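## Task

Three robots begin in separate rooms: r1 in the decontamination room, r2 in the clean workroom, r3 in the sterile store. The connecting doors are locked, though every dividing wall has an open service window. A steel instrument cassette sits on the decontamination room's table; get it onto the sterile store's bench, using any number of robots. Finish with every gripper opened and the robots backed away. A robot that topples or is left leaning fails the task, and the cassette must rest there on its own, not propped or held by a robot.

## Robot and tools

ROBOTS. r1, r2 and r3 are identical Hello Robot Stretch 3 units. Each has a two-wheel base, 0.33 m long and 0.34 m wide, with a passive caster at the back. It can drive straight or spin in place but cannot slide sideways. A mast carries a lift, and one telescoping arm reaches out to the robot's RIGHT. The arm ends in a wrist (yaw, pitch, roll) and a two-finger gripper. To move the hand forward you drive the base. A spin pivots about the point midway between the drive wheels, 0.05 m behind the front edge. With the arm in and the wrist folded, the spin sweeps a 0.28 m radius. An unfolded, level gripper reaches past that radius.

FRAMES. Each robot reports everything in its own frames, so no shared frame exists. Relative placement can only be judged from images, lidar_m, wrist_depth_mm and head_depth_mm. Base frame: origin on the floor between the drive wheels, x forward, y left, z up. hand_pose is given in this frame, at the point where the closed fingertips meet. With all wrist joints at zero, its x axis points up, y back along the arm toward the mast, and z toward the rear. The odometry frame is the base frame as it was at scene start. base_odometry counts wheel rotation only, so slip shows up as travel. Heading is in radians, positive to the left, in -3.142..3.142.

execute_actions. "actions" is a list holding one action, or empty to just read state and images. The action is an object with a separate entry per robot name ("r1", "r2", "r3"). Each entry may contain "base", "joints" and "contact_limits".
- base: exactly one key. translate_m is a straight drive in metres, -1 to 1, positive forward. It is an offset from where the base last measured itself, not a destination. rotate_rad is a turn in place in radians, -3.2 to 3.2, positive counter-clockwise seen from above. It is also relative.
- joints: absolute targets in that robot's joint space, by name. lift_m 0 to 1.1 m (arm height). arm_m 0 to 0.52 m (extension). wrist_yaw_rad -1.345 to 4.42: 0 is along the arm, positive swings toward the front, 3.0 is folded over the base. wrist_pitch_rad -1.57 to 0.451: 0 is level, negative tips the fingers down. wrist_roll_rad -2.911 to 2.911: 0 has the fingers level, side by side. gripper_m -0.089 to 0.179: larger is wider. The real fingertip gap is about 0.007 smaller near closed and 0.025 smaller fully open, and zero below 0.007. head_pan_rad -3.953 to 1.73: 0 is ahead, positive is left, -1.57 faces along the arm. head_tilt_rad -1.53 to 0.419: negative is down. Done tolerances: ±0.004 for lift, arm and gripper; ±0.05 for pitch; ±0.02 for the rest.
- contact_limits: only arm_m, given as a motor effort percentage from 1 to 100. The arm halts with contact_stop once its effort reaches that value (the negative of it when retracting). The cap stays in force until the next action. Too low a value stops the arm at once.
All motions in an action begin together, and no action runs past 15 s. Anything you leave out (a joint, a base, a whole robot) may keep driving toward its earlier target without any status saying so. An unknown key or an out-of-range number rejects the whole call, and nothing moves. "cameras" lists which images to return. The names are r1_head_camera, r1_nav_camera, r1_wrist_camera, the same three for r2 and r3, or "all". Omitted, null or ["all"] returns every camera; [] returns none. If a result reports a stop, the later motion calls in that same reply are skipped.

wait: seconds, 0 to 10. Sends no commands and returns the state and images. zoom_image: camera plus region [x0, y0, x1, y1] in pixels from the top-left of that camera's latest full image, at most 504 by 504. finished_scene: scene 1 or 2. It is final, reports success and gives the next task.

RESULTS. The pictures line gives the image order. base_status and joint_status describe the last accepted action. done means the target was reached; for the base it means the wheels turned the commanded amount, slip included. off_target means the motion came to rest short and may still be pushing. After contact_stop, time_out or torque_fault the old target is dropped. on_its_own covers what was not commanded this call, and its "held at" value is a target, not a measured position. motor_effort is a percentage, positive toward higher joint values, with the peak of the last action in brackets; readings are biased and noisy. A positive wheel effort drives forward. base_tilt is in degrees, forward and right positive, with a fixed offset of up to about 4 per robot. turned_by_wheels and turned_by_imu give the turn since the last result. lidar_m has 12 sectors of 30 degrees, starting dead ahead and going counter-clockwise (4th left, 7th rear, 10th right), in metres from the base origin. It scans a plane 0.17 m above the floor, so it sees table legs rather than tops, and reads 0.15 to 12 m. "-" means nothing was seen. It ignores glass and the robot's own body, but it sees the other robots. wrist_depth_mm (45 to 1000) and head_depth_mm (280 to 4000, from the sideways head image) are 7x7 grids of median depths from the top left.

SPEED. The base runs at 0.30 m/s and 1.9 rad/s only when lift_m < 0.30, arm_m < 0.03 and wrist_yaw_rad > 2.54. Otherwise it is held to 0.10 m/s and 0.63 rad/s.

GRIPPER. To grip, command a value below the object's width; lower squeezes harder, but the stall guard eases off, so heavy items may slip. To re-squeeze, send a different value. To release, open at least 0.02 beyond the value where the fingertips met the object. Neither the reading nor done confirms a hold.

CAUTIONS. Robots pressing together fails the run. Once bases touch, do not drive further, since even millimetres push hard. Equal commands can differ by up to 2.5 cm per metre between robots, which strains a shared load. Fold or unfold the wrist only with lift_m 0.32 to 0.95, pitch -0.4 and roll near 0. Once folded, the lift may drop to 0.25. With yaw below -0.4, keep pitch at -0.5 or lower. Robots can tip when the arm pushes something rigid with the hand above about 0.45 m, on a second push after a contact stop, when driving while the gripper holds or hooks something fixed, or when snagging furniture, most easily while reversing. To recover, reverse the last move in small steps, free the gripper, and lower the lift to about 0.2. An arm or lift that contact-stops goes slack until commanded again, and a load can then sink. Wrist, head and base have no contact stop. A wrist servo that is overloaded switches off for 10 s. The scene keeps running while you think. Loose objects may get a brief nudge.

CAMERAS. Head and nav cameras move with head_pan_rad and head_tilt_rad; the wrist camera rides on the gripper. Calibration is given per camera as K, distortion D, and T_world_to_cam, which maps the carrying robot's base frame into the camera frame. Small errors apply, and they are larger for the wrist camera.

Each tool is called after "Emit:" by a JSON object that holds its "op" and its "data", one argument or row to a line.

## Session

Emit:
{"op": "execute_actions", "data": {
  "actions": []
}}

Scene clock: 0.00 s.
r1.base_odometry: x=+0.000 y=+0.000 heading=+0.000 (m, m, rad; r1's odometry frame)
r1.turned_by_wheels: +0.000 (rad since the last result)
r1.turned_by_imu: +0.000 (rad since the last result)
r1.base_tilt: forward=+0.4 right=-0.5 (deg)
r1.lidar_m: 0.97 1.56 1.56 1.82 3.15 0.86 1.23 1.22 1.23 0.97 0.84 0.84
r1.head_depth_mm: 862 866 870 871 874 876 879 / 938 939 943 947 950 951 953 / 1023 1030 1034 1034 1040 1039 1044 / 1127 1130 1133 1135 1139 1143 1152 / 1255 1259 1259 1268 1273 1274 1280 / 1390 1399 1420 1426 1435 1443 1453 / 1580 1583 1594 1605 1612 1622 1633
r1.base_status: not commanded
r1.joint_positions: lift_m=+0.307 arm_m=+0.001 wrist_yaw_rad=+2.914 wrist_pitch_rad=-0.570 wrist_roll_rad=+0.009 gripper_m=+0.037 head_pan_rad=+0.004 head_tilt_rad=-0.014
r1.joint_status: not commanded
r1.motor_effort: left_wheel=+1 right_wheel=+0 lift_m=+31 arm_m=+0 wrist_yaw_rad=+0 wrist_pitch_rad=+6 wrist_roll_rad=+0 gripper_m=+0 head_pan_rad=+0 head_tilt_rad=+1 (%)
r1.hand_pose: x=+0.0245 y=+0.0513 z=+0.2874 quat_wxyz=(+0.276, +0.699, +0.120, +0.649) (m; r1's base frame)
r1.wrist_depth_mm: - - - - - - - / 870 932 942 972 985 - - / 716 - 747 766 785 799 811 / 615 - 625 632 650 646 671 / 522 517 556 552 554 564 570 / 468 - - 477 498 495 496 / - - - 428 424 436 439
r2.base_odometry: x=+0.000 y=+0.000 heading=+0.000 (m, m, rad; r2's odometry frame)
r2.turned_by_wheels: +0.000 (rad since the last result)
r2.turned_by_imu: +0.000 (rad since the last result)
r2.base_tilt: forward=+0.8 right=+0.0 (deg)
r2.lidar_m: 1.58 1.55 1.62 2.28 2.60 1.81 1.37 1.33 1.40 2.00 2.21 2.09
r2.head_depth_mm: 1962 2117 2106 2124 2124 2096 2073 / 1933 1977 1974 1983 1955 1966 1929 / 1826 1862 1825 1833 1832 1828 1813 / 1744 1731 1732 1727 1724 1712 1701 / 1638 1632 1627 1619 1621 1608 1606 / 1536 1538 1537 1536 1526 1522 1518 / 1463 1456 1460 1454 1446 1445 1441
r2.base_status: not commanded
r2.joint_positions: lift_m=+0.481 arm_m=+0.000 wrist_yaw_rad=+2.916 wrist_pitch_rad=-0.335 wrist_roll_rad=+0.011 gripper_m=+0.037 head_pan_rad=-0.014 head_tilt_rad=+0.011
r2.joint_status: not commanded
r2.motor_effort: left_wheel=+0 right_wheel=-1 lift_m=+27 arm_m=+0 wrist_yaw_rad=+1 wrist_pitch_rad=+7 wrist_roll_rad=+0 gripper_m=+0 head_pan_rad=+0 head_tilt_rad=+2 (%)
r2.hand_pose: x=+0.0310 y=+0.0832 z=+0.5129 quat_wxyz=(+0.196, +0.710, +0.038, +0.676) (m; r2's base frame)
r2.wrist_depth_mm: - - - - - - - / - - - - - - - / - - - - - - - / - - - - - - - / - - - - - - 985 / 840 807 - 824 - 822 824 / 698 705 690 709 682 689 695
r3.base_odometry: x=+0.000 y=+0.000 heading=+0.000 (m, m, rad; r3's odometry frame)
r3.turned_by_wheels: +0.000 (rad since the last result)
r3.turned_by_imu: +0.000 (rad since the last result)
r3.base_tilt: forward=-0.5 right=-0.8 (deg)
r3.lidar_m: 3.02 1.84 1.61 1.35 0.82 0.73 0.73 0.87 1.20 1.20 1.29 0.97
r3.head_depth_mm: 2059 3215 3801 3832 3753 3018 2071 / 2038 3165 3886 3962 3988 3089 2126 / 2016 3184 - - - 3184 2111 / 2013 3069 - - - 3143 2142 / 2016 2878 3961 3912 3813 3180 2172 / 1965 2939 3157 3096 3047 2910 2190 / 1777 2603 2620 2628 2590 2556 2210
r3.base_status: not commanded
r3.joint_positions: lift_m=+0.335 arm_m=-0.003 wrist_yaw_rad=+2.927 wrist_pitch_rad=-0.510 wrist_roll_rad=+0.019 gripper_m=+0.037 head_pan_rad=+0.014 head_tilt_rad=-0.002
r3.joint_status: not commanded
r3.motor_effort: left_wheel=+0 right_wheel=+0 lift_m=+19 arm_m=+0 wrist_yaw_rad=+0 wrist_pitch_rad=+4 wrist_roll_rad=+0 gripper_m=-1 head_pan_rad=+0 head_tilt_rad=+3 (%)
r3.hand_pose: x=+0.0238 y=+0.0646 z=+0.3272 quat_wxyz=(+0.252, +0.705, +0.102, +0.655) (m; r3's base frame)
r3.wrist_depth_mm: - - - - - - - / 787 - - - - - - / 754 - 810 809 859 850 871 / 663 - 683 700 685 702 722 / 564 570 - 580 592 601 614 / 501 516 - 511 520 522 530 / - - - 453 460 463 474
pictures: r1_head_camera (sideways: a quarter turn clockwise sets it upright), r1_nav_camera (sideways: a quarter turn counterclockwise sets it upright), r1_wrist_camera, r2_head_camera (sideways: a quarter turn clockwise sets it upright), r2_nav_camera (sideways: a quarter turn counterclockwise sets it upright), r2_wrist_camera, r3_head_camera (sideways: a quarter turn clockwise sets it upright), r3_nav_camera (sideways: a quarter turn counterclockwise sets it upright), r3_wrist_camera
Images, in order (width x height): r1_head_camera 896x504, r1_nav_camera 672x504, r1_wrist_camera 644x364, r2_head_camera 896x504, r2_nav_camera 672x504, r2_wrist_camera 644x364, r3_head_camera 896x504, r3_nav_camera 672x504, r3_wrist_camera 644x364.

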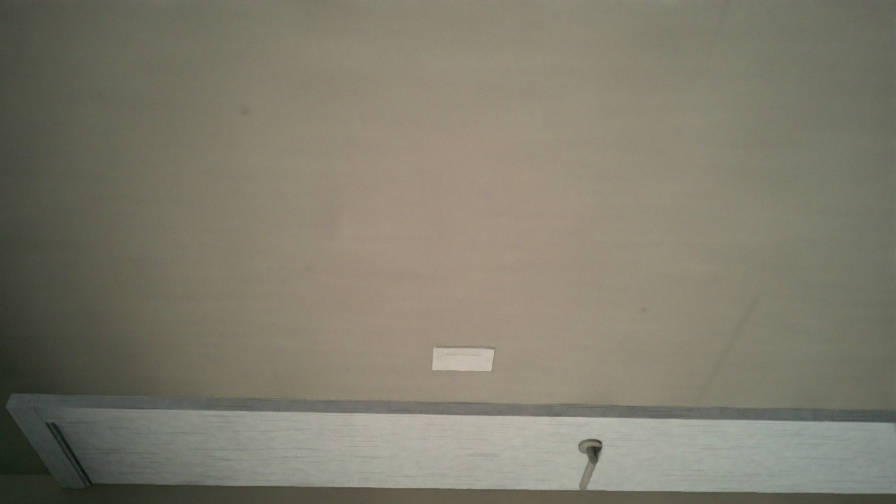

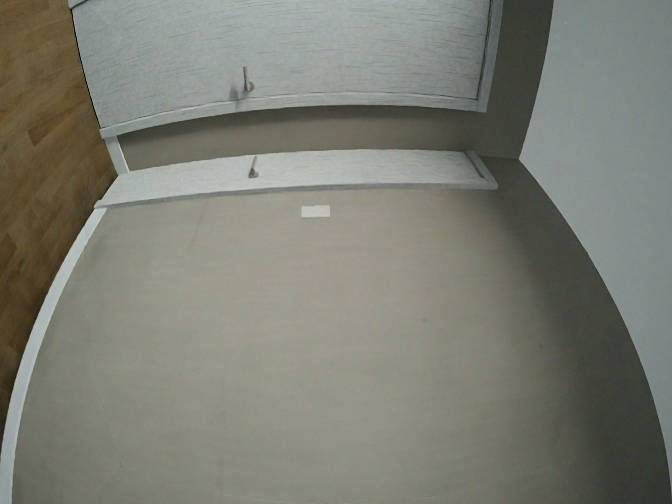

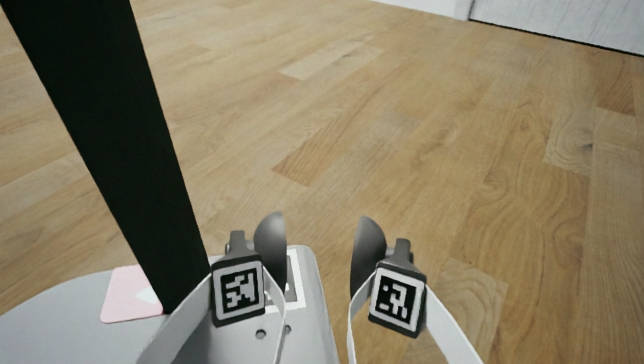

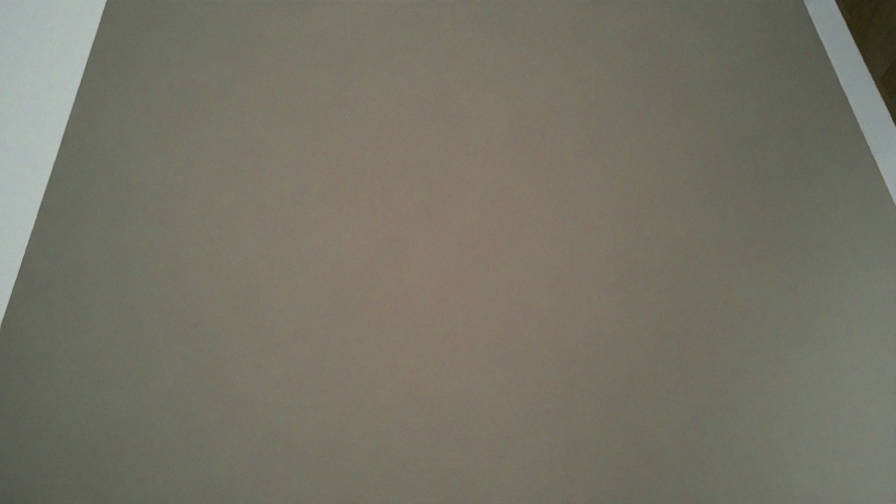

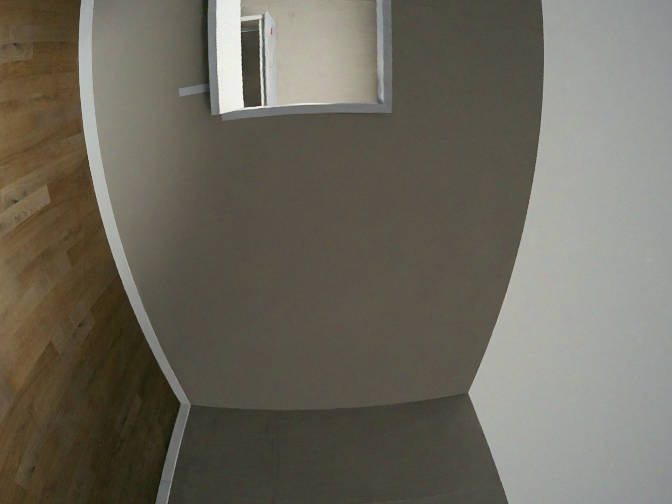

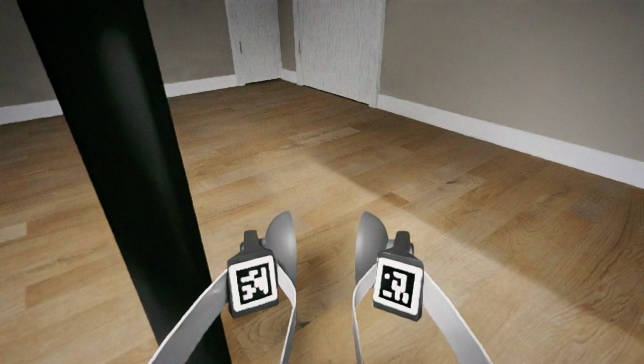

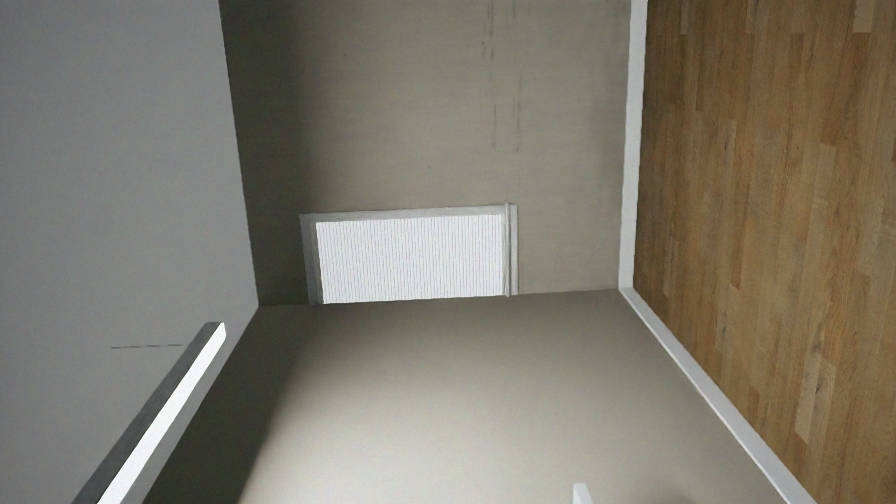

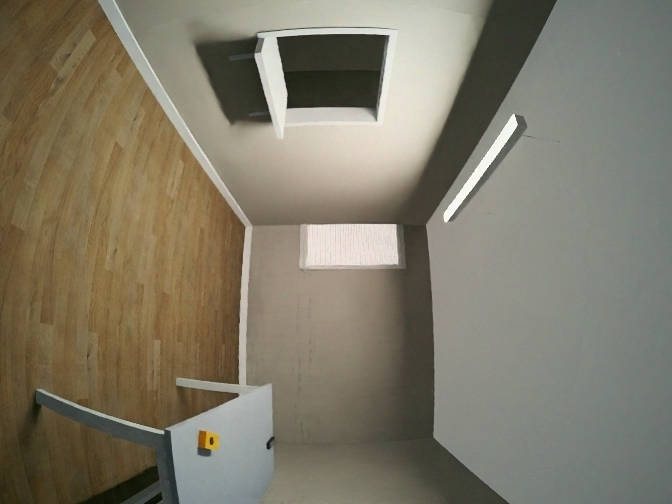

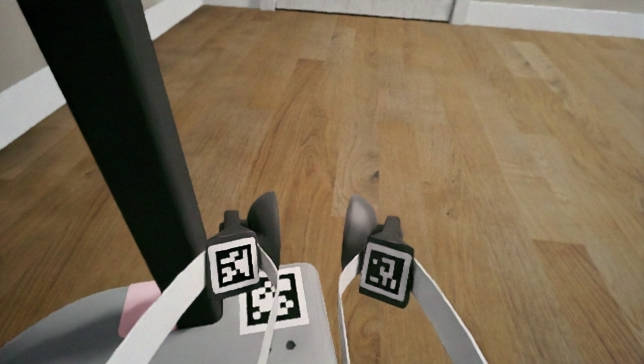

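Emit:
{"op": "execute_actions", "data": {
  "actions": [
    {"r1":{"base":{"rotate_rad":2.3},"joints":{"head_tilt_rad":-0.4}},"r2":{"joints":{"head_pan_rad":-2.5}}}
  ],
  "cameras": ["r1_nav_camera","r1_head_camera","r2_nav_camera"]
}}

Scene clock: 6.70 s.
r1.base_odometry: x=+0.000 y=+0.000 heading=+2.300 (m, m, rad; r1's odometry frame)
r1.turned_by_wheels: +2.300 (rad since the last result)
r1.turned_by_imu: +2.315 (rad since the last result)
r1.base_tilt: forward=+0.3 right=-0.5 (deg)
r1.lidar_m: 2.25 0.85 1.23 1.22 1.25 0.88 0.84 0.86 1.13 1.56 1.59 2.13
r1.head_depth_mm: 3515 3775 3962 3227 2286 1771 1450 / 3508 3728 - 3198 2289 1773 1449 / 3478 3721 - 3186 2258 1755 1435 / 3479 3727 - 3170 2251 1753 1433 / 3501 3712 3972 3131 2240 1746 1432 / 3444 3611 3871 2811 2227 1740 1419 / 3435 3659 2096 1301 2062 1736 1323
r1.base_status: done
r1.joint_positions: lift_m=+0.307 arm_m=+0.001 wrist_yaw_rad=+2.914 wrist_pitch_rad=-0.570 wrist_roll_rad=+0.009 gripper_m=+0.037 head_pan_rad=+0.004 head_tilt_rad=-0.395
r1.joint_status: all done
r1.motor_effort: left_wheel=-1(5) right_wheel=+2(5) lift_m=+31(31) arm_m=-1(0) wrist_yaw_rad=+0(0) wrist_pitch_rad=+6(5) wrist_roll_rad=+0(0) gripper_m=-1(1) head_pan_rad=-1(0) head_tilt_rad=-2(19) (%)
r1.hand_pose: x=+0.0245 y=+0.0513 z=+0.2874 quat_wxyz=(+0.276, +0.699, +0.120, +0.649) (m; r1's base frame)
r1.wrist_depth_mm: - - - - - - - / 891 949 944 982 979 - - / 752 - 764 773 774 799 817 / 606 - 648 641 650 661 667 / 528 510 554 548 549 566 576 / 473 - - 478 494 493 494 / - - - 434 422 429 436
r2.base_odometry: x=+0.000 y=+0.000 heading=+0.000 (m, m, rad; r2's odometry frame)
r2.turned_by_wheels: +0.000 (rad since the last result)
r2.turned_by_imu: +0.000 (rad since the last result)
r2.base_tilt: forward=+0.8 right=+0.0 (deg)
r2.lidar_m: 1.58 1.54 1.62 2.28 2.60 1.80 1.37 1.33 1.41 2.00 2.20 2.09
r2.head_depth_mm: 1233 1045 1308 - - 1247 1259 / 1254 1063 1273 - - 1266 1267 / 1271 1077 1273 - 3245 1294 1293 / 1294 1294 1301 1307 1312 1304 1316 / 1307 1321 1325 1331 1332 1330 1336 / 1332 1339 1342 1348 1350 1360 1355 / 1355 1360 1366 1376 1372 1380 1390
r2.base_status: not commanded
r2.joint_positions: lift_m=+0.481 arm_m=+0.000 wrist_yaw_rad=+2.916 wrist_pitch_rad=-0.335 wrist_roll_rad=+0.011 gripper_m=+0.037 head_pan_rad=-2.493 head_tilt_rad=+0.011
r2.joint_status: all done
r2.motor_effort: left_wheel=+0(0) right_wheel=+0(0) lift_m=+27(28) arm_m=+0(0) wrist_yaw_rad=+1(1) wrist_pitch_rad=+7(8) wrist_roll_rad=+1(0) gripper_m=+0(0) head_pan_rad=-3(41) head_tilt_rad=+2(2) (%)
r2.hand_pose: x=+0.0310 y=+0.0832 z=+0.5129 quat_wxyz=(+0.196, +0.710, +0.038, +0.676) (m; r2's base frame)
r2.wrist_depth_mm: - - - - - - - / - - - - - - - / - - - - - - - / - - - - - - - / - - - - - - 980 / 840 824 - 806 - 812 821 / 702 700 694 689 688 685 689
r3.base_odometry: x=+0.000 y=+0.000 heading=+0.000 (m, m, rad; r3's odometry frame)
r3.turned_by_wheels: +0.000 (rad since the last result)
r3.turned_by_imu: +0.001 (rad since the last result)
r3.base_tilt: forward=-0.4 right=-0.7 (deg)
r3.lidar_m: 3.03 1.83 1.60 1.36 0.82 0.73 0.73 0.87 1.20 1.20 1.29 0.96
r3.head_depth_mm: 2044 3257 3817 3746 3859 3029 2109 / 2047 3158 3867 3907 3982 3088 2127 / 2026 3173 - - - 3142 2132 / 2004 3097 - - - 3146 2167 / 1989 2878 3980 3869 3834 3209 2190 / 1973 2909 3176 3110 3095 2910 2209 / 1782 2552 2630 2566 2570 2547 2188
r3.base_status: not commanded
r3.joint_positions: lift_m=+0.335 arm_m=-0.003 wrist_yaw_rad=+2.927 wrist_pitch_rad=-0.510 wrist_roll_rad=+0.019 gripper_m=+0.037 head_pan_rad=+0.014 head_tilt_rad=-0.002
r3.joint_status: not commanded
r3.motor_effort: left_wheel=+0(1) right_wheel=-2(1) lift_m=+19(18) arm_m=+0(0) wrist_yaw_rad=+0(0) wrist_pitch_rad=+4(4) wrist_roll_rad=+0(0) gripper_m=-1(0) head_pan_rad=+0(0) head_tilt_rad=+3(2) (%)
r3.hand_pose: x=+0.0238 y=+0.0646 z=+0.3272 quat_wxyz=(+0.252, +0.705, +0.102, +0.655) (m; r3's base frame)
r3.wrist_depth_mm: - - - - - - - / 789 - - - - - - / 758 - 798 829 865 862 875 / 650 - 675 684 688 721 723 / 571 570 - 585 597 597 601 / 501 514 - 510 519 534 540 / - - - 457 456 465 469
pictures: r1_head_camera (sideways: a quarter turn clockwise sets it upright), r1_nav_camera (sideways: a quarter turn counterclockwise sets it upright), r2_nav_camera (sideways: a quarter turn counterclockwise sets it upright)
camera_calibration (this result's frames):
r1_head_camera: T_world_to_cam=[[-0.415514, -0.0308078, -0.909065, 1.21126], [-0.0242497, 0.999446, -0.0227868, 0.0352839], [0.909263, 0.0125763, -0.416031, 0.495766], [0, 0, 0, 1]] pos_world=[0.0533713, -0.00418287, 1.30818]
r1_nav_camera: T_world_to_cam=[[0.348259, -0.00646895, 0.937376, -1.18073], [-0.0301162, -0.999537, 0.004291, 0.0505075], [0.936914, -0.0297246, -0.348293, 0.405026], [0, 0, 0, 1]] pos_world=[0.0332469, 0.0548853, 1.24764]
r2_nav_camera: T_world_to_cam=[[0.0295323, 0.0670378, 0.997313, -1.25077], [-0.597869, 0.800779, -0.0361231, 0.101976], [-0.801049, -0.595196, 0.0637287, -0.117037], [0, 0, 0, 1]] pos_world=[0.00415433, -0.0674715, 1.25855]
Images, in order (width x height): r1_head_camera 896x504, r1_nav_camera 672x504, r2_nav_camera 672x504.

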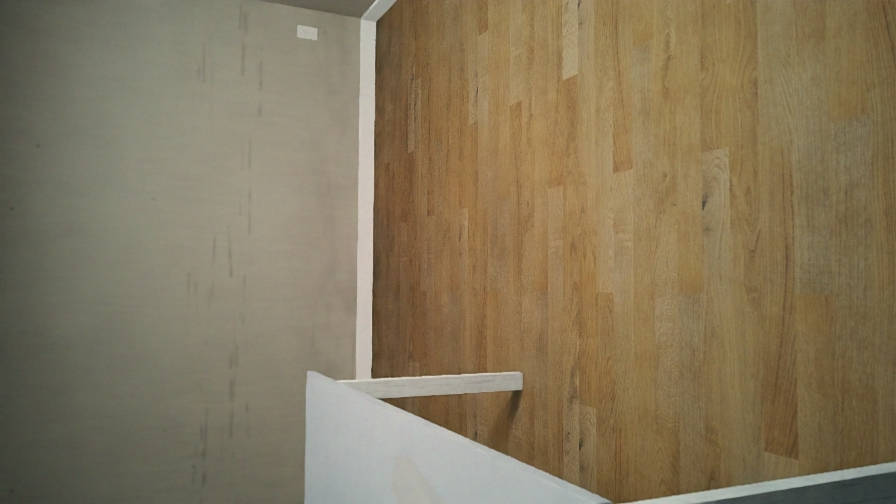

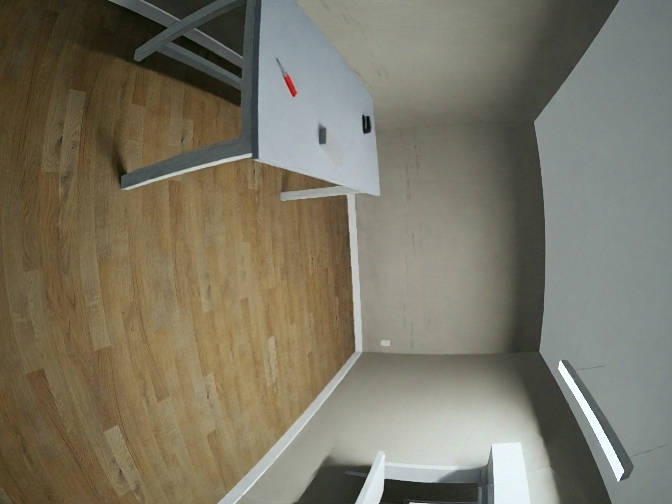

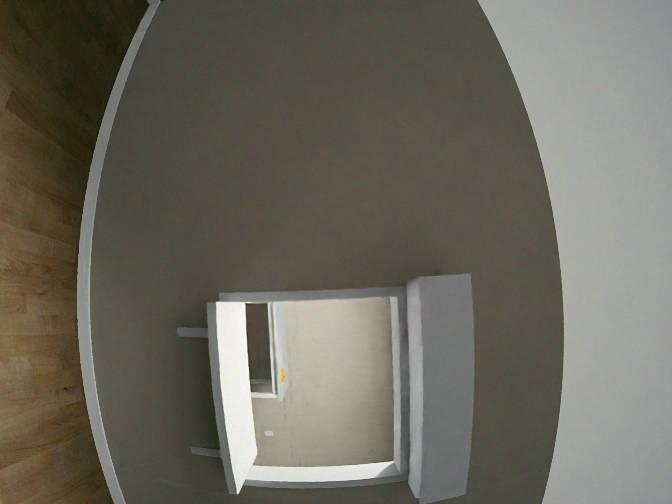

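Emit:
{"op": "execute_actions", "data": {
  "actions": [
    {"r1":{"base":{"translate_m":1.0},"joints":{"head_pan_rad":1.2,"head_tilt_rad":-0.7}},"r2":{"base":{"rotate_rad":0.52},"joints":{"head_pan_rad":0,"lift_m":0.28}},"r3":{"base":{"rotate_rad":1.4}}}
  ],
  "cameras": ["r1_nav_camera","r1_head_camera","r2_nav_camera","r3_nav_camera"]
}}

Scene clock: 23.00 s.
r1.base_odometry: x=-0.666 y=+0.746 heading=+2.300 (m, m, rad; r1's odometry frame)
r1.turned_by_wheels: +0.000 (rad since the last result)
r1.turned_by_imu: +0.011 (rad since the last result)
r1.base_tilt: forward=+0.4 right=-0.5 (deg)
r1.lidar_m: 2.90 1.27 1.04 0.98 1.31 1.74 1.83 1.87 1.60 1.53 1.57 2.08
r1.head_depth_mm: 1409 1515 1015 802 685 1388 1213 / 1340 1470 1012 802 664 1396 1214 / 1283 1402 1004 798 663 1339 1208 / 1230 1368 1001 796 660 1301 1210 / 1185 1331 996 792 659 588 1209 / 1138 1269 990 789 656 572 1202 / 1097 1218 988 785 654 560 1183
r1.base_status: done
r1.joint_positions: lift_m=+0.307 arm_m=+0.001 wrist_yaw_rad=+2.914 wrist_pitch_rad=-0.571 wrist_roll_rad=+0.009 gripper_m=+0.037 head_pan_rad=+1.193 head_tilt_rad=-0.691
r1.joint_status: all done
r1.motor_effort: left_wheel=-1(1) right_wheel=+2(6) lift_m=+32(31) arm_m=+0(0) wrist_yaw_rad=+0(0) wrist_pitch_rad=+5(5) wrist_roll_rad=+0(0) gripper_m=-1(0) head_pan_rad=+3(50) head_tilt_rad=-3(17) (%)
r1.hand_pose: x=+0.0245 y=+0.0513 z=+0.2874 quat_wxyz=(+0.276, +0.699, +0.120, +0.649) (m; r1's base frame)
r1.wrist_depth_mm: - - - - - - - / 883 970 928 944 - - - / 694 - 754 753 774 784 824 / 611 - 626 651 635 670 655 / 520 515 555 554 555 557 570 / 472 - - 477 500 485 493 / - - - 431 422 429 434
r2.base_odometry: x=+0.000 y=+0.000 heading=+0.520 (m, m, rad; r2's odometry frame)
r2.turned_by_wheels: +0.520 (rad since the last result)
r2.turned_by_imu: +0.529 (rad since the last result)
r2.base_tilt: forward=+0.8 right=+0.0 (deg)
r2.lidar_m: 1.54 1.62 2.28 2.56 1.80 1.37 1.33 1.40 2.00 2.21 2.09 1.58
r2.head_depth_mm: 1482 1485 1485 1489 1490 1482 1488 / 1484 1482 1477 1486 1490 1492 1491 / 1482 1488 1487 1491 1488 1491 1490 / 1478 1486 1492 - 3715 1491 1486 / 1484 1486 1492 - - 1491 1499 / 1489 1500 1492 - 3919 1486 1503 / 1491 1505 1493 - - 1499 1501
r2.base_status: done
r2.joint_positions: lift_m=+0.280 arm_m=+0.000 wrist_yaw_rad=+2.916 wrist_pitch_rad=-0.336 wrist_roll_rad=+0.011 gripper_m=+0.037 head_pan_rad=-0.007 head_tilt_rad=+0.011
r2.joint_status: all done
r2.motor_effort: left_wheel=-2(6) right_wheel=+2(3) lift_m=+21(23) arm_m=+0(0) wrist_yaw_rad=+0(1) wrist_pitch_rad=+8(8) wrist_roll_rad=+0(0) gripper_m=+0(0) head_pan_rad=+3(40) head_tilt_rad=+3(3) (%)
r2.hand_pose: x=+0.0310 y=+0.0831 z=+0.3116 quat_wxyz=(+0.197, +0.710, +0.038, +0.676) (m; r2's base frame)
r2.wrist_depth_mm: - - - - - - - / - - - - - - - / - - - - - - - / 886 - 883 881 873 844 864 / 697 - 702 686 685 667 662 / 556 570 - 543 - 535 536 / 477 490 - 482 463 460 455
r3.base_odometry: x=+0.000 y=+0.000 heading=+1.400 (m, m, rad; r3's odometry frame)
r3.turned_by_wheels: +1.400 (rad since the last result)
r3.turned_by_imu: +1.424 (rad since the last result)
r3.base_tilt: forward=-0.3 right=-0.7 (deg)
r3.lidar_m: 1.61 0.91 0.73 0.73 0.79 1.21 1.20 1.29 0.96 2.37 2.04 1.62
r3.head_depth_mm: 1489 1481 1480 1509 1519 1522 1531 / 1505 1516 1511 1532 1546 1544 1556 / 1527 1529 1549 1547 1568 1575 1593 / 1557 1562 1573 1581 1591 1603 1618 / 1580 1585 1584 1596 1602 1654 1651 / 1617 1623 1649 1647 1669 1669 1688 / 1607 1594 1562 1522 1503 1490 1449
r3.base_status: done
r3.joint_positions: lift_m=+0.335 arm_m=-0.003 wrist_yaw_rad=+2.927 wrist_pitch_rad=-0.510 wrist_roll_rad=+0.019 gripper_m=+0.037 head_pan_rad=+0.014 head_tilt_rad=-0.002
r3.joint_status: not commanded
r3.motor_effort: left_wheel=-2(10) right_wheel=+1(7) lift_m=+19(19) arm_m=+0(0) wrist_yaw_rad=+1(0) wrist_pitch_rad=+3(3) wrist_roll_rad=+0(0) gripper_m=-1(1) head_pan_rad=+0(1) head_tilt_rad=+3(2) (%)
r3.hand_pose: x=+0.0238 y=+0.0646 z=+0.3272 quat_wxyz=(+0.252, +0.705, +0.102, +0.655) (m; r3's base frame)
r3.wrist_depth_mm: - 705 720 722 753 747 760 / 786 - 806 802 816 828 841 / 778 - 810 831 857 860 883 / 652 - 680 681 687 717 732 / 567 564 - 590 599 601 598 / 490 517 - 507 528 520 535 / - - - 456 458 470 472
pictures: r1_head_camera (sideways: a quarter turn clockwise sets it upright), r1_nav_camera (sideways: a quarter turn counterclockwise sets it upright), r2_nav_camera (sideways: a quarter turn counterclockwise sets it upright), r3_nav_camera (sideways: a quarter turn counterclockwise sets it upright)
camera_calibration (this result's frames):
r1_head_camera: T_world_to_cam=[[-0.217597, -0.626859, -0.748131, 1.00022], [-0.93854, 0.344802, -0.0159309, 0.031928], [0.267943, 0.698685, -0.66336, 0.821463], [0, 0, 0, 1]] pos_world=[0.0275044, 0.0420422, 1.29373]
r1_nav_camera: T_world_to_cam=[[0.231241, 0.560965, 0.794888, -0.994177], [0.917234, -0.398098, 0.0141116, 0.031947], [0.324359, 0.725835, -0.606593, 0.744855], [0, 0, 0, 1]] pos_world=[-0.0410094, 0.0297744, 1.24163]
r2_nav_camera: T_world_to_cam=[[-0.0642908, -0.035113, 0.997313, -1.25019], [-0.0146163, -0.99924, -0.0361231, 0.0984183], [0.997824, -0.0168994, 0.0637287, -0.12801], [0, 0, 0, 1]] pos_world=[0.0487939, 0.0522822, 1.25855]
r3_nav_camera: T_world_to_cam=[[0.00423651, 0.00778653, 0.999961, -1.26018], [0.0128358, -0.999888, 0.00773158, 0.0418361], [0.999909, 0.0128025, -0.00433598, -0.0426921], [0, 0, 0, 1]] pos_world=[0.04749, 0.0521904, 1.25962]
Images, in order (width x height): r1_head_camera 896x504, r1_nav_camera 672x504, r2_nav_camera 672x504, r3_nav_camera 672x504.

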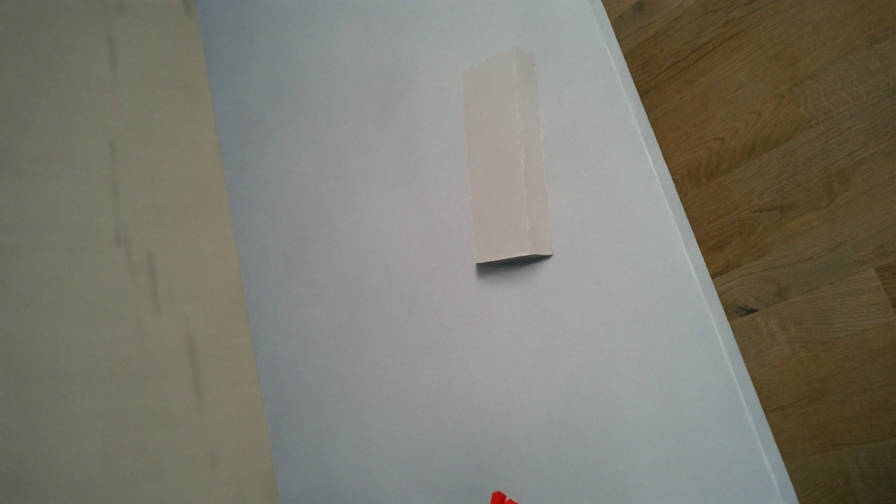

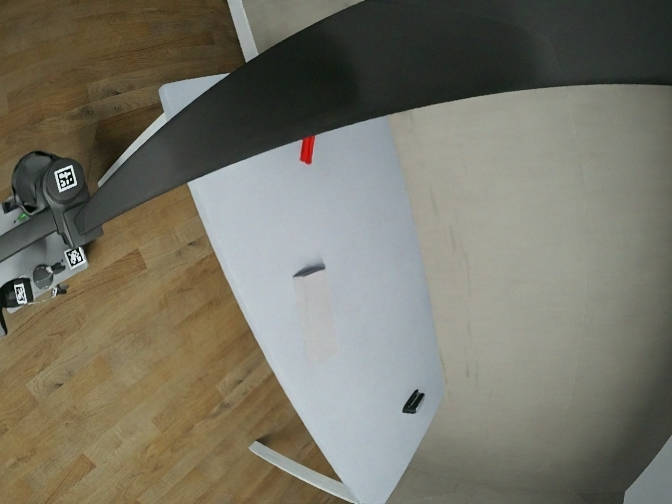

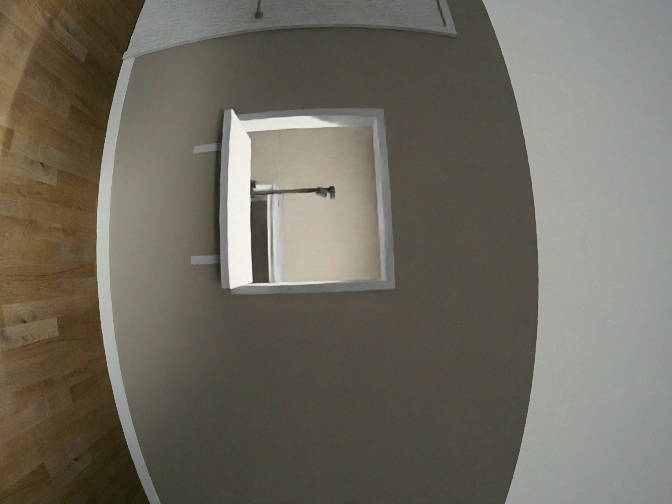

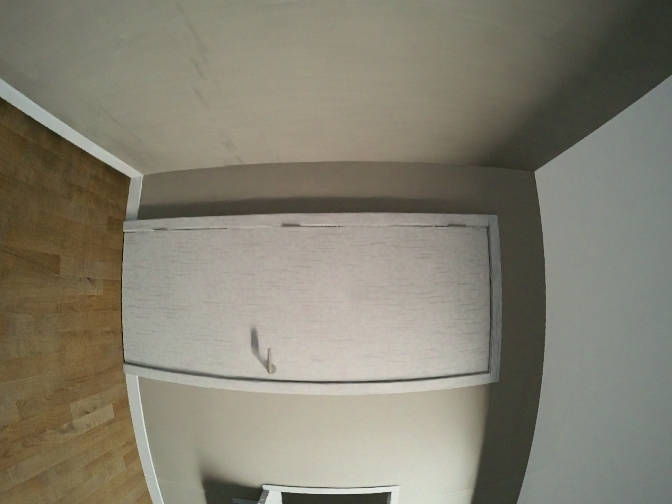

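Emit:
{"op": "execute_actions", "data": {
  "actions": [
    {"r1":{"base":{"translate_m":0.3},"joints":{"lift_m":0.6,"wrist_pitch_rad":-0.4}},"r2":{"base":{"translate_m":0.9}},"r3":{"base":{"rotate_rad":-0.1},"joints":{"lift_m":0.28}}}
  ],
  "cameras": []
}}

Emit:
{"op": "execute_actions", "data": {
  "actions": [
    {"r1":{"base":{"rotate_rad":3.14},"joints":{"lift_m":0.95,"wrist_yaw_rad":0,"head_pan_rad":-1.57,"head_tilt_rad":-0.9}},"r2":{"base":{"rotate_rad":1.57}},"r3":{"base":{"translate_m":0.95}}}
  ],
  "cameras": []
}}

Emit:
{"op": "execute_actions", "data": {
  "actions": [
    {"r1":{"joints":{"lift_m":1.05,"wrist_pitch_rad":-1.57,"wrist_roll_rad":1.57,"gripper_m":0.17,"arm_m":0.1}},"r2":{"base":{"translate_m":0.25},"joints":{"head_pan_rad":-1.57,"head_tilt_rad":-0.7}},"r3":{"base":{"rotate_rad":1.57}}}
  ],
  "cameras": ["r1_head_camera","r1_wrist_camera","r2_head_camera","r3_nav_camera"]
}}

Scene clock: 35.83 s.
r1.base_odometry: x=-0.866 y=+0.970 heading=+2.300 (m, m, rad; r1's odometry frame)
r1.turned_by_wheels: +0.000 (rad since the last result)
r1.turned_by_imu: +0.003 (rad since the last result)
r1.base_tilt: forward=+0.3 right=-0.5 (deg)
r1.lidar_m: 2.61 0.99 1.05 1.00 1.02 0.57 2.13 2.19 1.60 1.51 1.56 2.05
r1.head_depth_mm: 1408 1522 989 805 702 1398 1219 / 1349 1466 1006 802 681 1393 1212 / 1291 1416 1007 799 663 1361 1213 / 1239 1379 999 796 661 1333 1211 / 1194 1333 996 792 650 600 1204 / 1152 1286 991 788 616 585 1203 / 1110 1232 988 785 615 560 1195
r1.base_status: done
r1.joint_positions: lift_m=+0.600 arm_m=+0.001 wrist_yaw_rad=+2.914 wrist_pitch_rad=-0.418 wrist_roll_rad=+0.009 gripper_m=+0.037 head_pan_rad=+1.193 head_tilt_rad=-0.691
r1.joint_status: all done
r1.motor_effort: left_wheel=-2(3) right_wheel=+2(6) lift_m=+35(37) arm_m=+0(0) wrist_yaw_rad=+0(0) wrist_pitch_rad=+7(8) wrist_roll_rad=+0(0) gripper_m=+0(1) head_pan_rad=+3(4) head_tilt_rad=-3(4) (%)
r1.hand_pose: x=+0.0293 y=+0.0725 z=+0.6126 quat_wxyz=(+0.225, +0.707, +0.066, +0.668) (m; r1's base frame)
r1.wrist_depth_mm: - - - - - - - / - - - - - - - / - - - - - - - / - - - - - - - / - - - - - - - / 876 - - 903 989 909 914 / 764 760 767 774 768 792 830
r2.base_odometry: x=+0.781 y=+0.447 heading=+0.520 (m, m, rad; r2's odometry frame)
r2.turned_by_wheels: +0.000 (rad since the last result)
r2.turned_by_imu: +0.000 (rad since the last result)
r2.base_tilt: forward=+0.8 right=+0.1 (deg)
r2.lidar_m: 0.64 0.67 0.96 2.50 2.66 2.30 2.24 2.35 2.31 2.10 0.86 0.65
r2.head_depth_mm: 589 588 588 589 590 591 593 / 590 579 581 582 583 584 584 / 588 592 3512 3550 3114 3097 765 / 591 590 3480 3497 3523 3252 772 / 589 589 3503 3507 3502 3114 777 / 591 590 3511 3509 3528 3229 783 / 590 592 3535 3509 3545 3205 790
r2.base_status: done
r2.joint_positions: lift_m=+0.280 arm_m=+0.000 wrist_yaw_rad=+2.916 wrist_pitch_rad=-0.336 wrist_roll_rad=+0.011 gripper_m=+0.037 head_pan_rad=-0.007 head_tilt_rad=+0.011
r2.joint_status: not commanded
r2.motor_effort: left_wheel=-2(8) right_wheel=+1(6) lift_m=+21(22) arm_m=+0(0) wrist_yaw_rad=+0(1) wrist_pitch_rad=+8(8) wrist_roll_rad=+0(1) gripper_m=+0(1) head_pan_rad=+3(3) head_tilt_rad=+3(2) (%)
r2.hand_pose: x=+0.0310 y=+0.0831 z=+0.3116 quat_wxyz=(+0.197, +0.710, +0.038, +0.676) (m; r2's base frame)
r2.wrist_depth_mm: - - - - - 902 653 / - - - - - 943 672 / - - - - - 919 673 / 870 - 860 856 876 851 679 / 691 - 717 678 663 673 630 / 566 553 - 544 - 538 539 / 466 492 - 481 468 461 459
r3.base_odometry: x=+0.000 y=+0.000 heading=+1.300 (m, m, rad; r3's odometry frame)
r3.turned_by_wheels: -0.100 (rad since the last result)
r3.turned_by_imu: -0.101 (rad since the last result)
r3.base_tilt: forward=-0.4 right=-0.9 (deg)
r3.lidar_m: 1.61 0.99 0.75 0.73 0.76 1.07 1.20 1.26 0.97 2.37 2.22 1.65
r3.head_depth_mm: 1530 1530 1535 1533 1548 1565 1570 / 1539 1524 1534 1541 1552 1557 1569 / 1546 1540 1543 1563 1557 1576 1582 / 1554 1544 1546 1564 1573 1590 1595 / 1562 1556 1553 1563 1582 1595 1601 / 1565 1554 1562 1572 1586 1622 1617 / 1574 1588 1598 1620 1617 1632 1640
r3.base_status: done
r3.joint_positions: lift_m=+0.280 arm_m=-0.003 wrist_yaw_rad=+2.927 wrist_pitch_rad=-0.511 wrist_roll_rad=+0.019 gripper_m=+0.037 head_pan_rad=+0.014 head_tilt_rad=-0.002
r3.joint_status: all done
r3.motor_effort: left_wheel=+3(8) right_wheel=-3(7) lift_m=+14(14) arm_m=+0(0) wrist_yaw_rad=+1(0) wrist_pitch_rad=+4(3) wrist_roll_rad=+0(0) gripper_m=-1(0) head_pan_rad=+1(1) head_tilt_rad=+2(2) (%)
r3.hand_pose: x=+0.0238 y=+0.0644 z=+0.2726 quat_wxyz=(+0.252, +0.705, +0.102, +0.655) (m; r3's base frame)
r3.wrist_depth_mm: - 703 706 746 777 807 848 / 715 - 776 804 826 860 877 / 678 - 720 728 732 764 768 / 577 - 589 598 613 620 639 / 503 499 - 531 531 525 543 / - - - 447 467 468 472 / - - - 405 403 409 410
pictures: none
No camera images: the call's "cameras" was empty. Leave "cameras" out to get every camera's image.

Scene clock: 41.73 s.
r1.base_odometry: x=-0.866 y=+0.970 heading=-0.844 (m, m, rad; r1's odometry frame)
r1.turned_by_wheels: +3.140 (rad since the last result)
r1.turned_by_imu: +3.161 (rad since the last result)
r1.base_tilt: forward=+0.4 right=-0.5 (deg)
r1.lidar_m: 2.13 2.19 1.59 1.52 1.56 2.07 2.61 0.99 1.05 1.00 1.02 0.57
r1.head_depth_mm: 1171 907 - - - - 1150 / 1169 905 776 - - 1234 1147 / 1172 901 - - - 1231 1161 / 1165 898 791 - 1343 1247 1162 / 1170 894 753 639 1350 1266 1142 / 1164 894 752 648 1341 1259 1138 / 1166 890 749 646 1340 1254 1132
r1.base_status: done
r1.joint_positions: lift_m=+0.950 arm_m=+0.001 wrist_yaw_rad=+0.001 wrist_pitch_rad=-0.417 wrist_roll_rad=+0.009 gripper_m=+0.037 head_pan_rad=-1.563 head_tilt_rad=-0.889
r1.joint_status: all done
r1.motor_effort: left_wheel=-2(7) right_wheel=+2(5) lift_m=+34(34) arm_m=+0(1) wrist_yaw_rad=-1(1) wrist_pitch_rad=+8(8) wrist_roll_rad=+0(0) gripper_m=-1(1) head_pan_rad=-3(43) head_tilt_rad=-4(15) (%)
r1.hand_pose: x=-0.0212 y=-0.3706 z=+0.9627 quat_wxyz=(+0.689, +0.146, -0.694, -0.147) (m; r1's base frame)
r1.wrist_depth_mm: 972 910 994 959 936 963 955 / - - - - - - - / - 731 757 778 825 835 829 / 559 558 593 586 610 622 637 / 455 469 494 483 504 504 505 / 388 396 - 407 426 420 422 / 335 344 323 316 339 357 365
r2.base_odometry: x=+0.781 y=+0.447 heading=+2.090 (m, m, rad; r2's odometry frame)
r2.turned_by_wheels: +1.570 (rad since the last result)
r2.turned_by_imu: +1.586 (rad since the last result)
r2.base_tilt: forward=+0.8 right=+0.0 (deg)
r2.lidar_m: 2.50 2.65 2.30 2.24 2.36 2.31 2.10 0.86 0.66 0.64 0.67 0.96
r2.head_depth_mm: 1789 1890 1921 1956 2015 2042 2005 / 1949 2421 2408 2450 2436 2439 2188 / 1944 2467 2450 2451 2443 2454 2201 / 1914 2447 2441 2447 2475 2470 2207 / 1900 2466 2434 2459 2467 2482 2238 / 1885 2465 2451 2464 2483 2492 2255 / 1877 2480 2490 2466 2493 2498 2273
r2.base_status: done
r2.joint_positions: lift_m=+0.280 arm_m=+0.000 wrist_yaw_rad=+2.916 wrist_pitch_rad=-0.336 wrist_roll_rad=+0.011 gripper_m=+0.037 head_pan_rad=-0.007 head_tilt_rad=+0.011
r2.joint_status: not commanded
r2.motor_effort: left_wheel=-2(8) right_wheel=+1(8) lift_m=+21(21) arm_m=+0(0) wrist_yaw_rad=+1(1) wrist_pitch_rad=+8(8) wrist_roll_rad=+0(0) gripper_m=+1(0) head_pan_rad=+3(3) head_tilt_rad=+2(3) (%)
r2.hand_pose: x=+0.0310 y=+0.0831 z=+0.3116 quat_wxyz=(+0.197, +0.710, +0.038, +0.676) (m; r2's base frame)
r2.wrist_depth_mm: - - - - - - - / - - - - - - - / - - - - - - - / 903 - 881 883 857 852 864 / 701 - 703 665 688 671 646 / 551 561 - 544 - 542 551 / 470 482 - 480 463 471 458
r3.base_odometry: x=+0.254 y=+0.915 heading=+1.300 (m, m, rad; r3's odometry frame)
r3.turned_by_wheels: +0.000 (rad since the last result)
r3.turned_by_imu: +0.000 (rad since the last result)
r3.base_tilt: forward=-0.5 right=-0.7 (deg)
r3.lidar_m: 0.65 0.69 0.71 0.69 0.72 1.02 2.16 1.55 2.67 2.28 0.92 0.67
r3.head_depth_mm: 587 593 595 600 602 606 609 / 591 595 599 602 605 609 611 / 594 596 602 604 608 611 616 / 598 599 603 608 612 616 620 / 598 603 607 611 615 619 623 / 602 607 611 613 618 619 628 / 605 610 613 615 620 624 629
r3.base_status: done
r3.joint_positions: lift_m=+0.280 arm_m=-0.003 wrist_yaw_rad=+2.927 wrist_pitch_rad=-0.511 wrist_roll_rad=+0.019 gripper_m=+0.037 head_pan_rad=+0.014 head_tilt_rad=-0.002
r3.joint_status: not commanded
r3.motor_effort: left_wheel=+2(15) right_wheel=-2(6) lift_m=+14(14) arm_m=+0(0) wrist_yaw_rad=+1(0) wrist_pitch_rad=+4(4) wrist_roll_rad=+0(0) gripper_m=-1(1) head_pan_rad=+1(0) head_tilt_rad=+3(2) (%)
r3.hand_pose: x=+0.0238 y=+0.0644 z=+0.2726 quat_wxyz=(+0.252, +0.705, +0.103, +0.655) (m; r3's base frame)
r3.wrist_depth_mm: - 659 659 694 723 758 684 / 686 - 746 773 786 828 688 / 690 - 717 719 741 762 702 / 574 - 604 603 612 615 629 / 495 499 - 527 526 528 542 / - - - 443 459 452 472 / - - - 407 404 410 410
pictures: none
No camera images: the call's "cameras" was empty. Leave "cameras" out to get every camera's image.

Scene clock: 44.40 s.
r1.base_odometry: x=-0.866 y=+0.970 heading=-0.844 (m, m, rad; r1's odometry frame)
r1.turned_by_wheels: +0.000 (rad since the last result)
r1.turned_by_imu: +0.000 (rad since the last result)
r1.base_tilt: forward=+0.3 right=-0.5 (deg)
r1.lidar_m: 2.13 2.20 1.59 1.51 1.55 2.08 2.60 0.99 1.05 1.00 1.02 0.57
r1.head_depth_mm: - - - 644 1357 1270 1147 / - - - 654 1359 1271 1148 / - - - - 1347 1279 1165 / 1168 923 - 627 1346 1283 1159 / 1165 897 735 636 1352 1261 1140 / 1162 891 751 649 1344 1255 1136 / 1160 890 750 646 1340 1256 1139
r1.base_status: not commanded
r1.joint_positions: lift_m=+1.050 arm_m=+0.100 wrist_yaw_rad=+0.001 wrist_pitch_rad=-1.563 wrist_roll_rad=+1.564 gripper_m=+0.170 head_pan_rad=-1.563 head_tilt_rad=-0.889
r1.joint_status: all done
r1.motor_effort: left_wheel=-1(1) right_wheel=+2(3) lift_m=+34(37) arm_m=+4(4) wrist_yaw_rad=-1(2) wrist_pitch_rad=-3(7) wrist_roll_rad=+3(3) gripper_m=+0(90) head_pan_rad=-3(4) head_tilt_rad=-4(4) (%)
r1.hand_pose: x=-0.0216 y=-0.2223 z=+0.9322 quat_wxyz=(+0.003, +0.002, -0.710, -0.705) (m; r1's base frame)
r1.wrist_depth_mm: 316 310 - - - - - / 320 315 - - - - - / 296 322 346 - - - - / 303 333 355 - - - - / 315 341 354 - - - - / - 353 359 - - - - / 367 365 365 - - - -
r2.base_odometry: x=+0.657 y=+0.664 heading=+2.090 (m, m, rad; r2's odometry frame)
r2.turned_by_wheels: +0.000 (rad since the last result)
r2.turned_by_imu: +0.000 (rad since the last result)
r2.base_tilt: forward=+0.7 right=+0.0 (deg)
r2.lidar_m: 2.26 2.39 2.27 2.23 2.35 2.56 2.14 0.88 0.67 0.65 0.68 0.98
r2.head_depth_mm: 2796 3222 845 653 951 1186 1183 / 2827 3311 848 653 955 1194 1175 / 2854 3288 851 653 959 1196 1174 / 2499 3312 846 655 963 1203 1184 / 2865 3293 850 655 964 1204 1171 / 2973 3319 850 655 967 1208 1174 / 3087 3341 848 657 966 1212 1174
r2.base_status: done
r2.joint_positions: lift_m=+0.280 arm_m=+0.000 wrist_yaw_rad=+2.916 wrist_pitch_rad=-0.336 wrist_roll_rad=+0.011 gripper_m=+0.037 head_pan_rad=-1.563 head_tilt_rad=-0.691
r2.joint_status: all done
r2.motor_effort: left_wheel=-2(7) right_wheel=+1(5) lift_m=+22(22) arm_m=+0(0) wrist_yaw_rad=+1(1) wrist_pitch_rad=+8(8) wrist_roll_rad=+0(0) gripper_m=+0(0) head_pan_rad=-3(39) head_tilt_rad=-5(51) (%)
r2.hand_pose: x=+0.0310 y=+0.0831 z=+0.3116 quat_wxyz=(+0.197, +0.710, +0.038, +0.676) (m; r2's base frame)
r2.wrist_depth_mm: - - - - - - - / - - - - - - - / - - - - - - - / 893 - 884 876 871 865 844 / 699 - 693 666 678 666 668 / 573 553 - 555 - 545 550 / 475 483 - 473 467 461 470
r3.base_odometry: x=+0.254 y=+0.915 heading=+2.870 (m, m, rad; r3's odometry frame)
r3.turned_by_wheels: +1.570 (rad since the last result)
r3.turned_by_imu: +1.586 (rad since the last result)
r3.base_tilt: forward=-0.4 right=-0.8 (deg)
r3.lidar_m: 0.69 0.72 1.01 2.15 1.55 2.68 2.34 0.92 0.67 0.65 0.68 0.71
r3.head_depth_mm: 625 631 632 637 638 642 647 / 626 629 633 638 642 648 648 / 629 634 638 641 646 650 653 / 630 637 643 646 648 652 655 / 638 639 642 645 651 655 659 / 637 640 645 648 650 658 662 / 639 644 650 651 656 660 665
r3.base_status: done
r3.joint_positions: lift_m=+0.280 arm_m=-0.003 wrist_yaw_rad=+2.927 wrist_pitch_rad=-0.511 wrist_roll_rad=+0.019 gripper_m=+0.037 head_pan_rad=+0.014 head_tilt_rad=-0.002
r3.joint_status: not commanded
r3.motor_effort: left_wheel=-2(12) right_wheel=+2(12) lift_m=+14(14) arm_m=+0(0) wrist_yaw_rad=+0(0) wrist_pitch_rad=+4(4) wrist_roll_rad=+0(0) gripper_m=-1(1) head_pan_rad=+0(0) head_tilt_rad=+2(2) (%)
r3.hand_pose: x=+0.0238 y=+0.0644 z=+0.2726 quat_wxyz=(+0.252, +0.705, +0.103, +0.655) (m; r3's base frame)
r3.wrist_depth_mm: - - - - - 986 719 / 833 - 908 898 949 878 715 / 678 - 705 728 739 750 705 / 589 - 601 602 608 620 650 / 498 497 - 523 532 516 539 / - - - 443 458 462 468 / - - - 405 410 406 413
pictures: r1_head_camera (sideways: a quarter turn clockwise sets it upright), r1_wrist_camera, r2_head_camera (sideways: a quarter turn clockwise sets it upright), r3_nav_camera (sideways: a quarter turn counterclockwise sets it upright)
camera_calibration (this result's frames):
r1_head_camera: T_world_to_cam=[[-0.0351924, 0.796716, -0.603328, 0.810413], [0.99929, 0.0361589, -0.0105401, 0.0130855], [0.0134182, -0.603271, -0.797423, 0.997363], [0, 0, 0, 1]] pos_world=[0.00206137, -0.0444619, 1.2844]
r1_wrist_camera: T_world_to_cam=[[-0.0518688, 0.9986, -0.0103609, 0.232414], [0.98447, 0.0528717, 0.167404, -0.0925257], [0.167718, -0.00151691, -0.985834, 1.08527], [0, 0, 0, 1]] pos_world=[-0.0788757, -0.225551, 1.0878]
r2_head_camera: T_world_to_cam=[[0.0448443, 0.636224, -0.7702, 1.02029], [0.99814, -0.0604144, 0.00821061, -0.0201234], [-0.0413074, -0.769136, -0.637749, 0.787384], [0, 0, 0, 1]] pos_world=[0.00685662, -0.0447424, 1.28815]
r3_nav_camera: T_world_to_cam=[[0.00423642, 0.00778652, 0.999961, -1.26018], [0.0128356, -0.999888, 0.00773158, 0.0418361], [0.999909, 0.0128023, -0.00433589, -0.0426922], [0, 0, 0, 1]] pos_world=[0.04749, 0.0521904, 1.25962]
Images, in order (width x height): r1_head_camera 896x504, r1_wrist_camera 644x364, r2_head_camera 896x504, r3_nav_camera 672x504.

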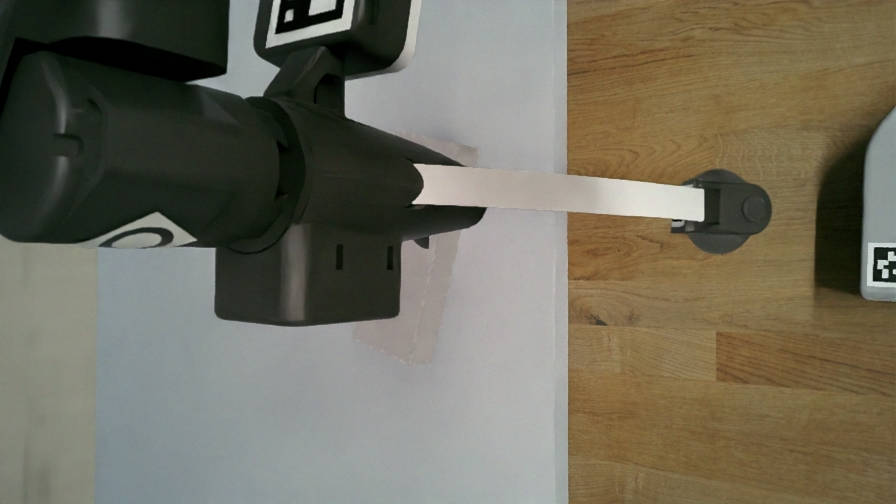

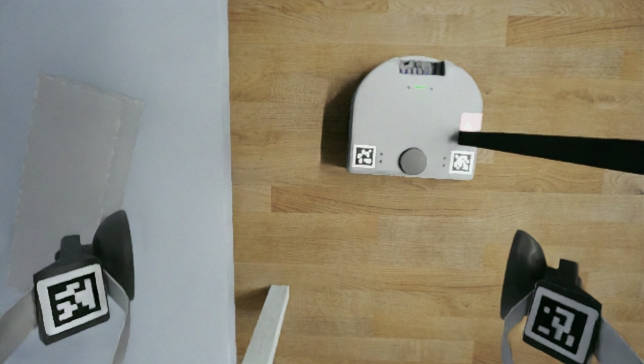

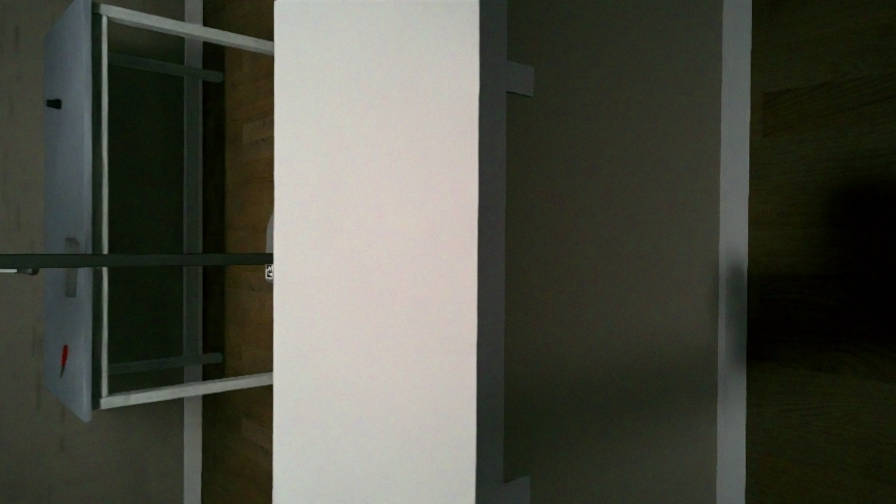

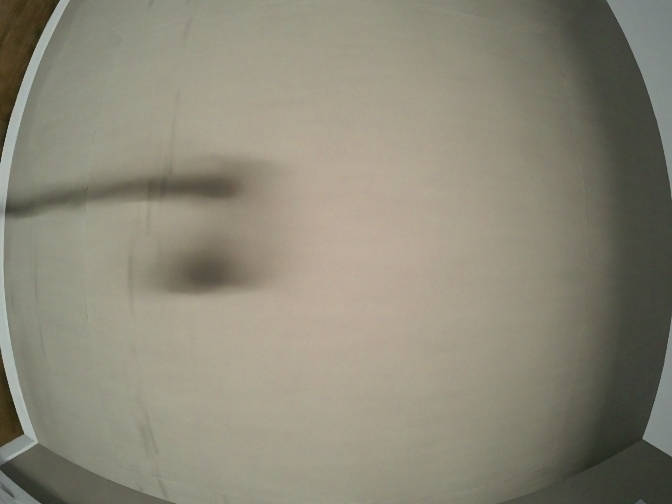

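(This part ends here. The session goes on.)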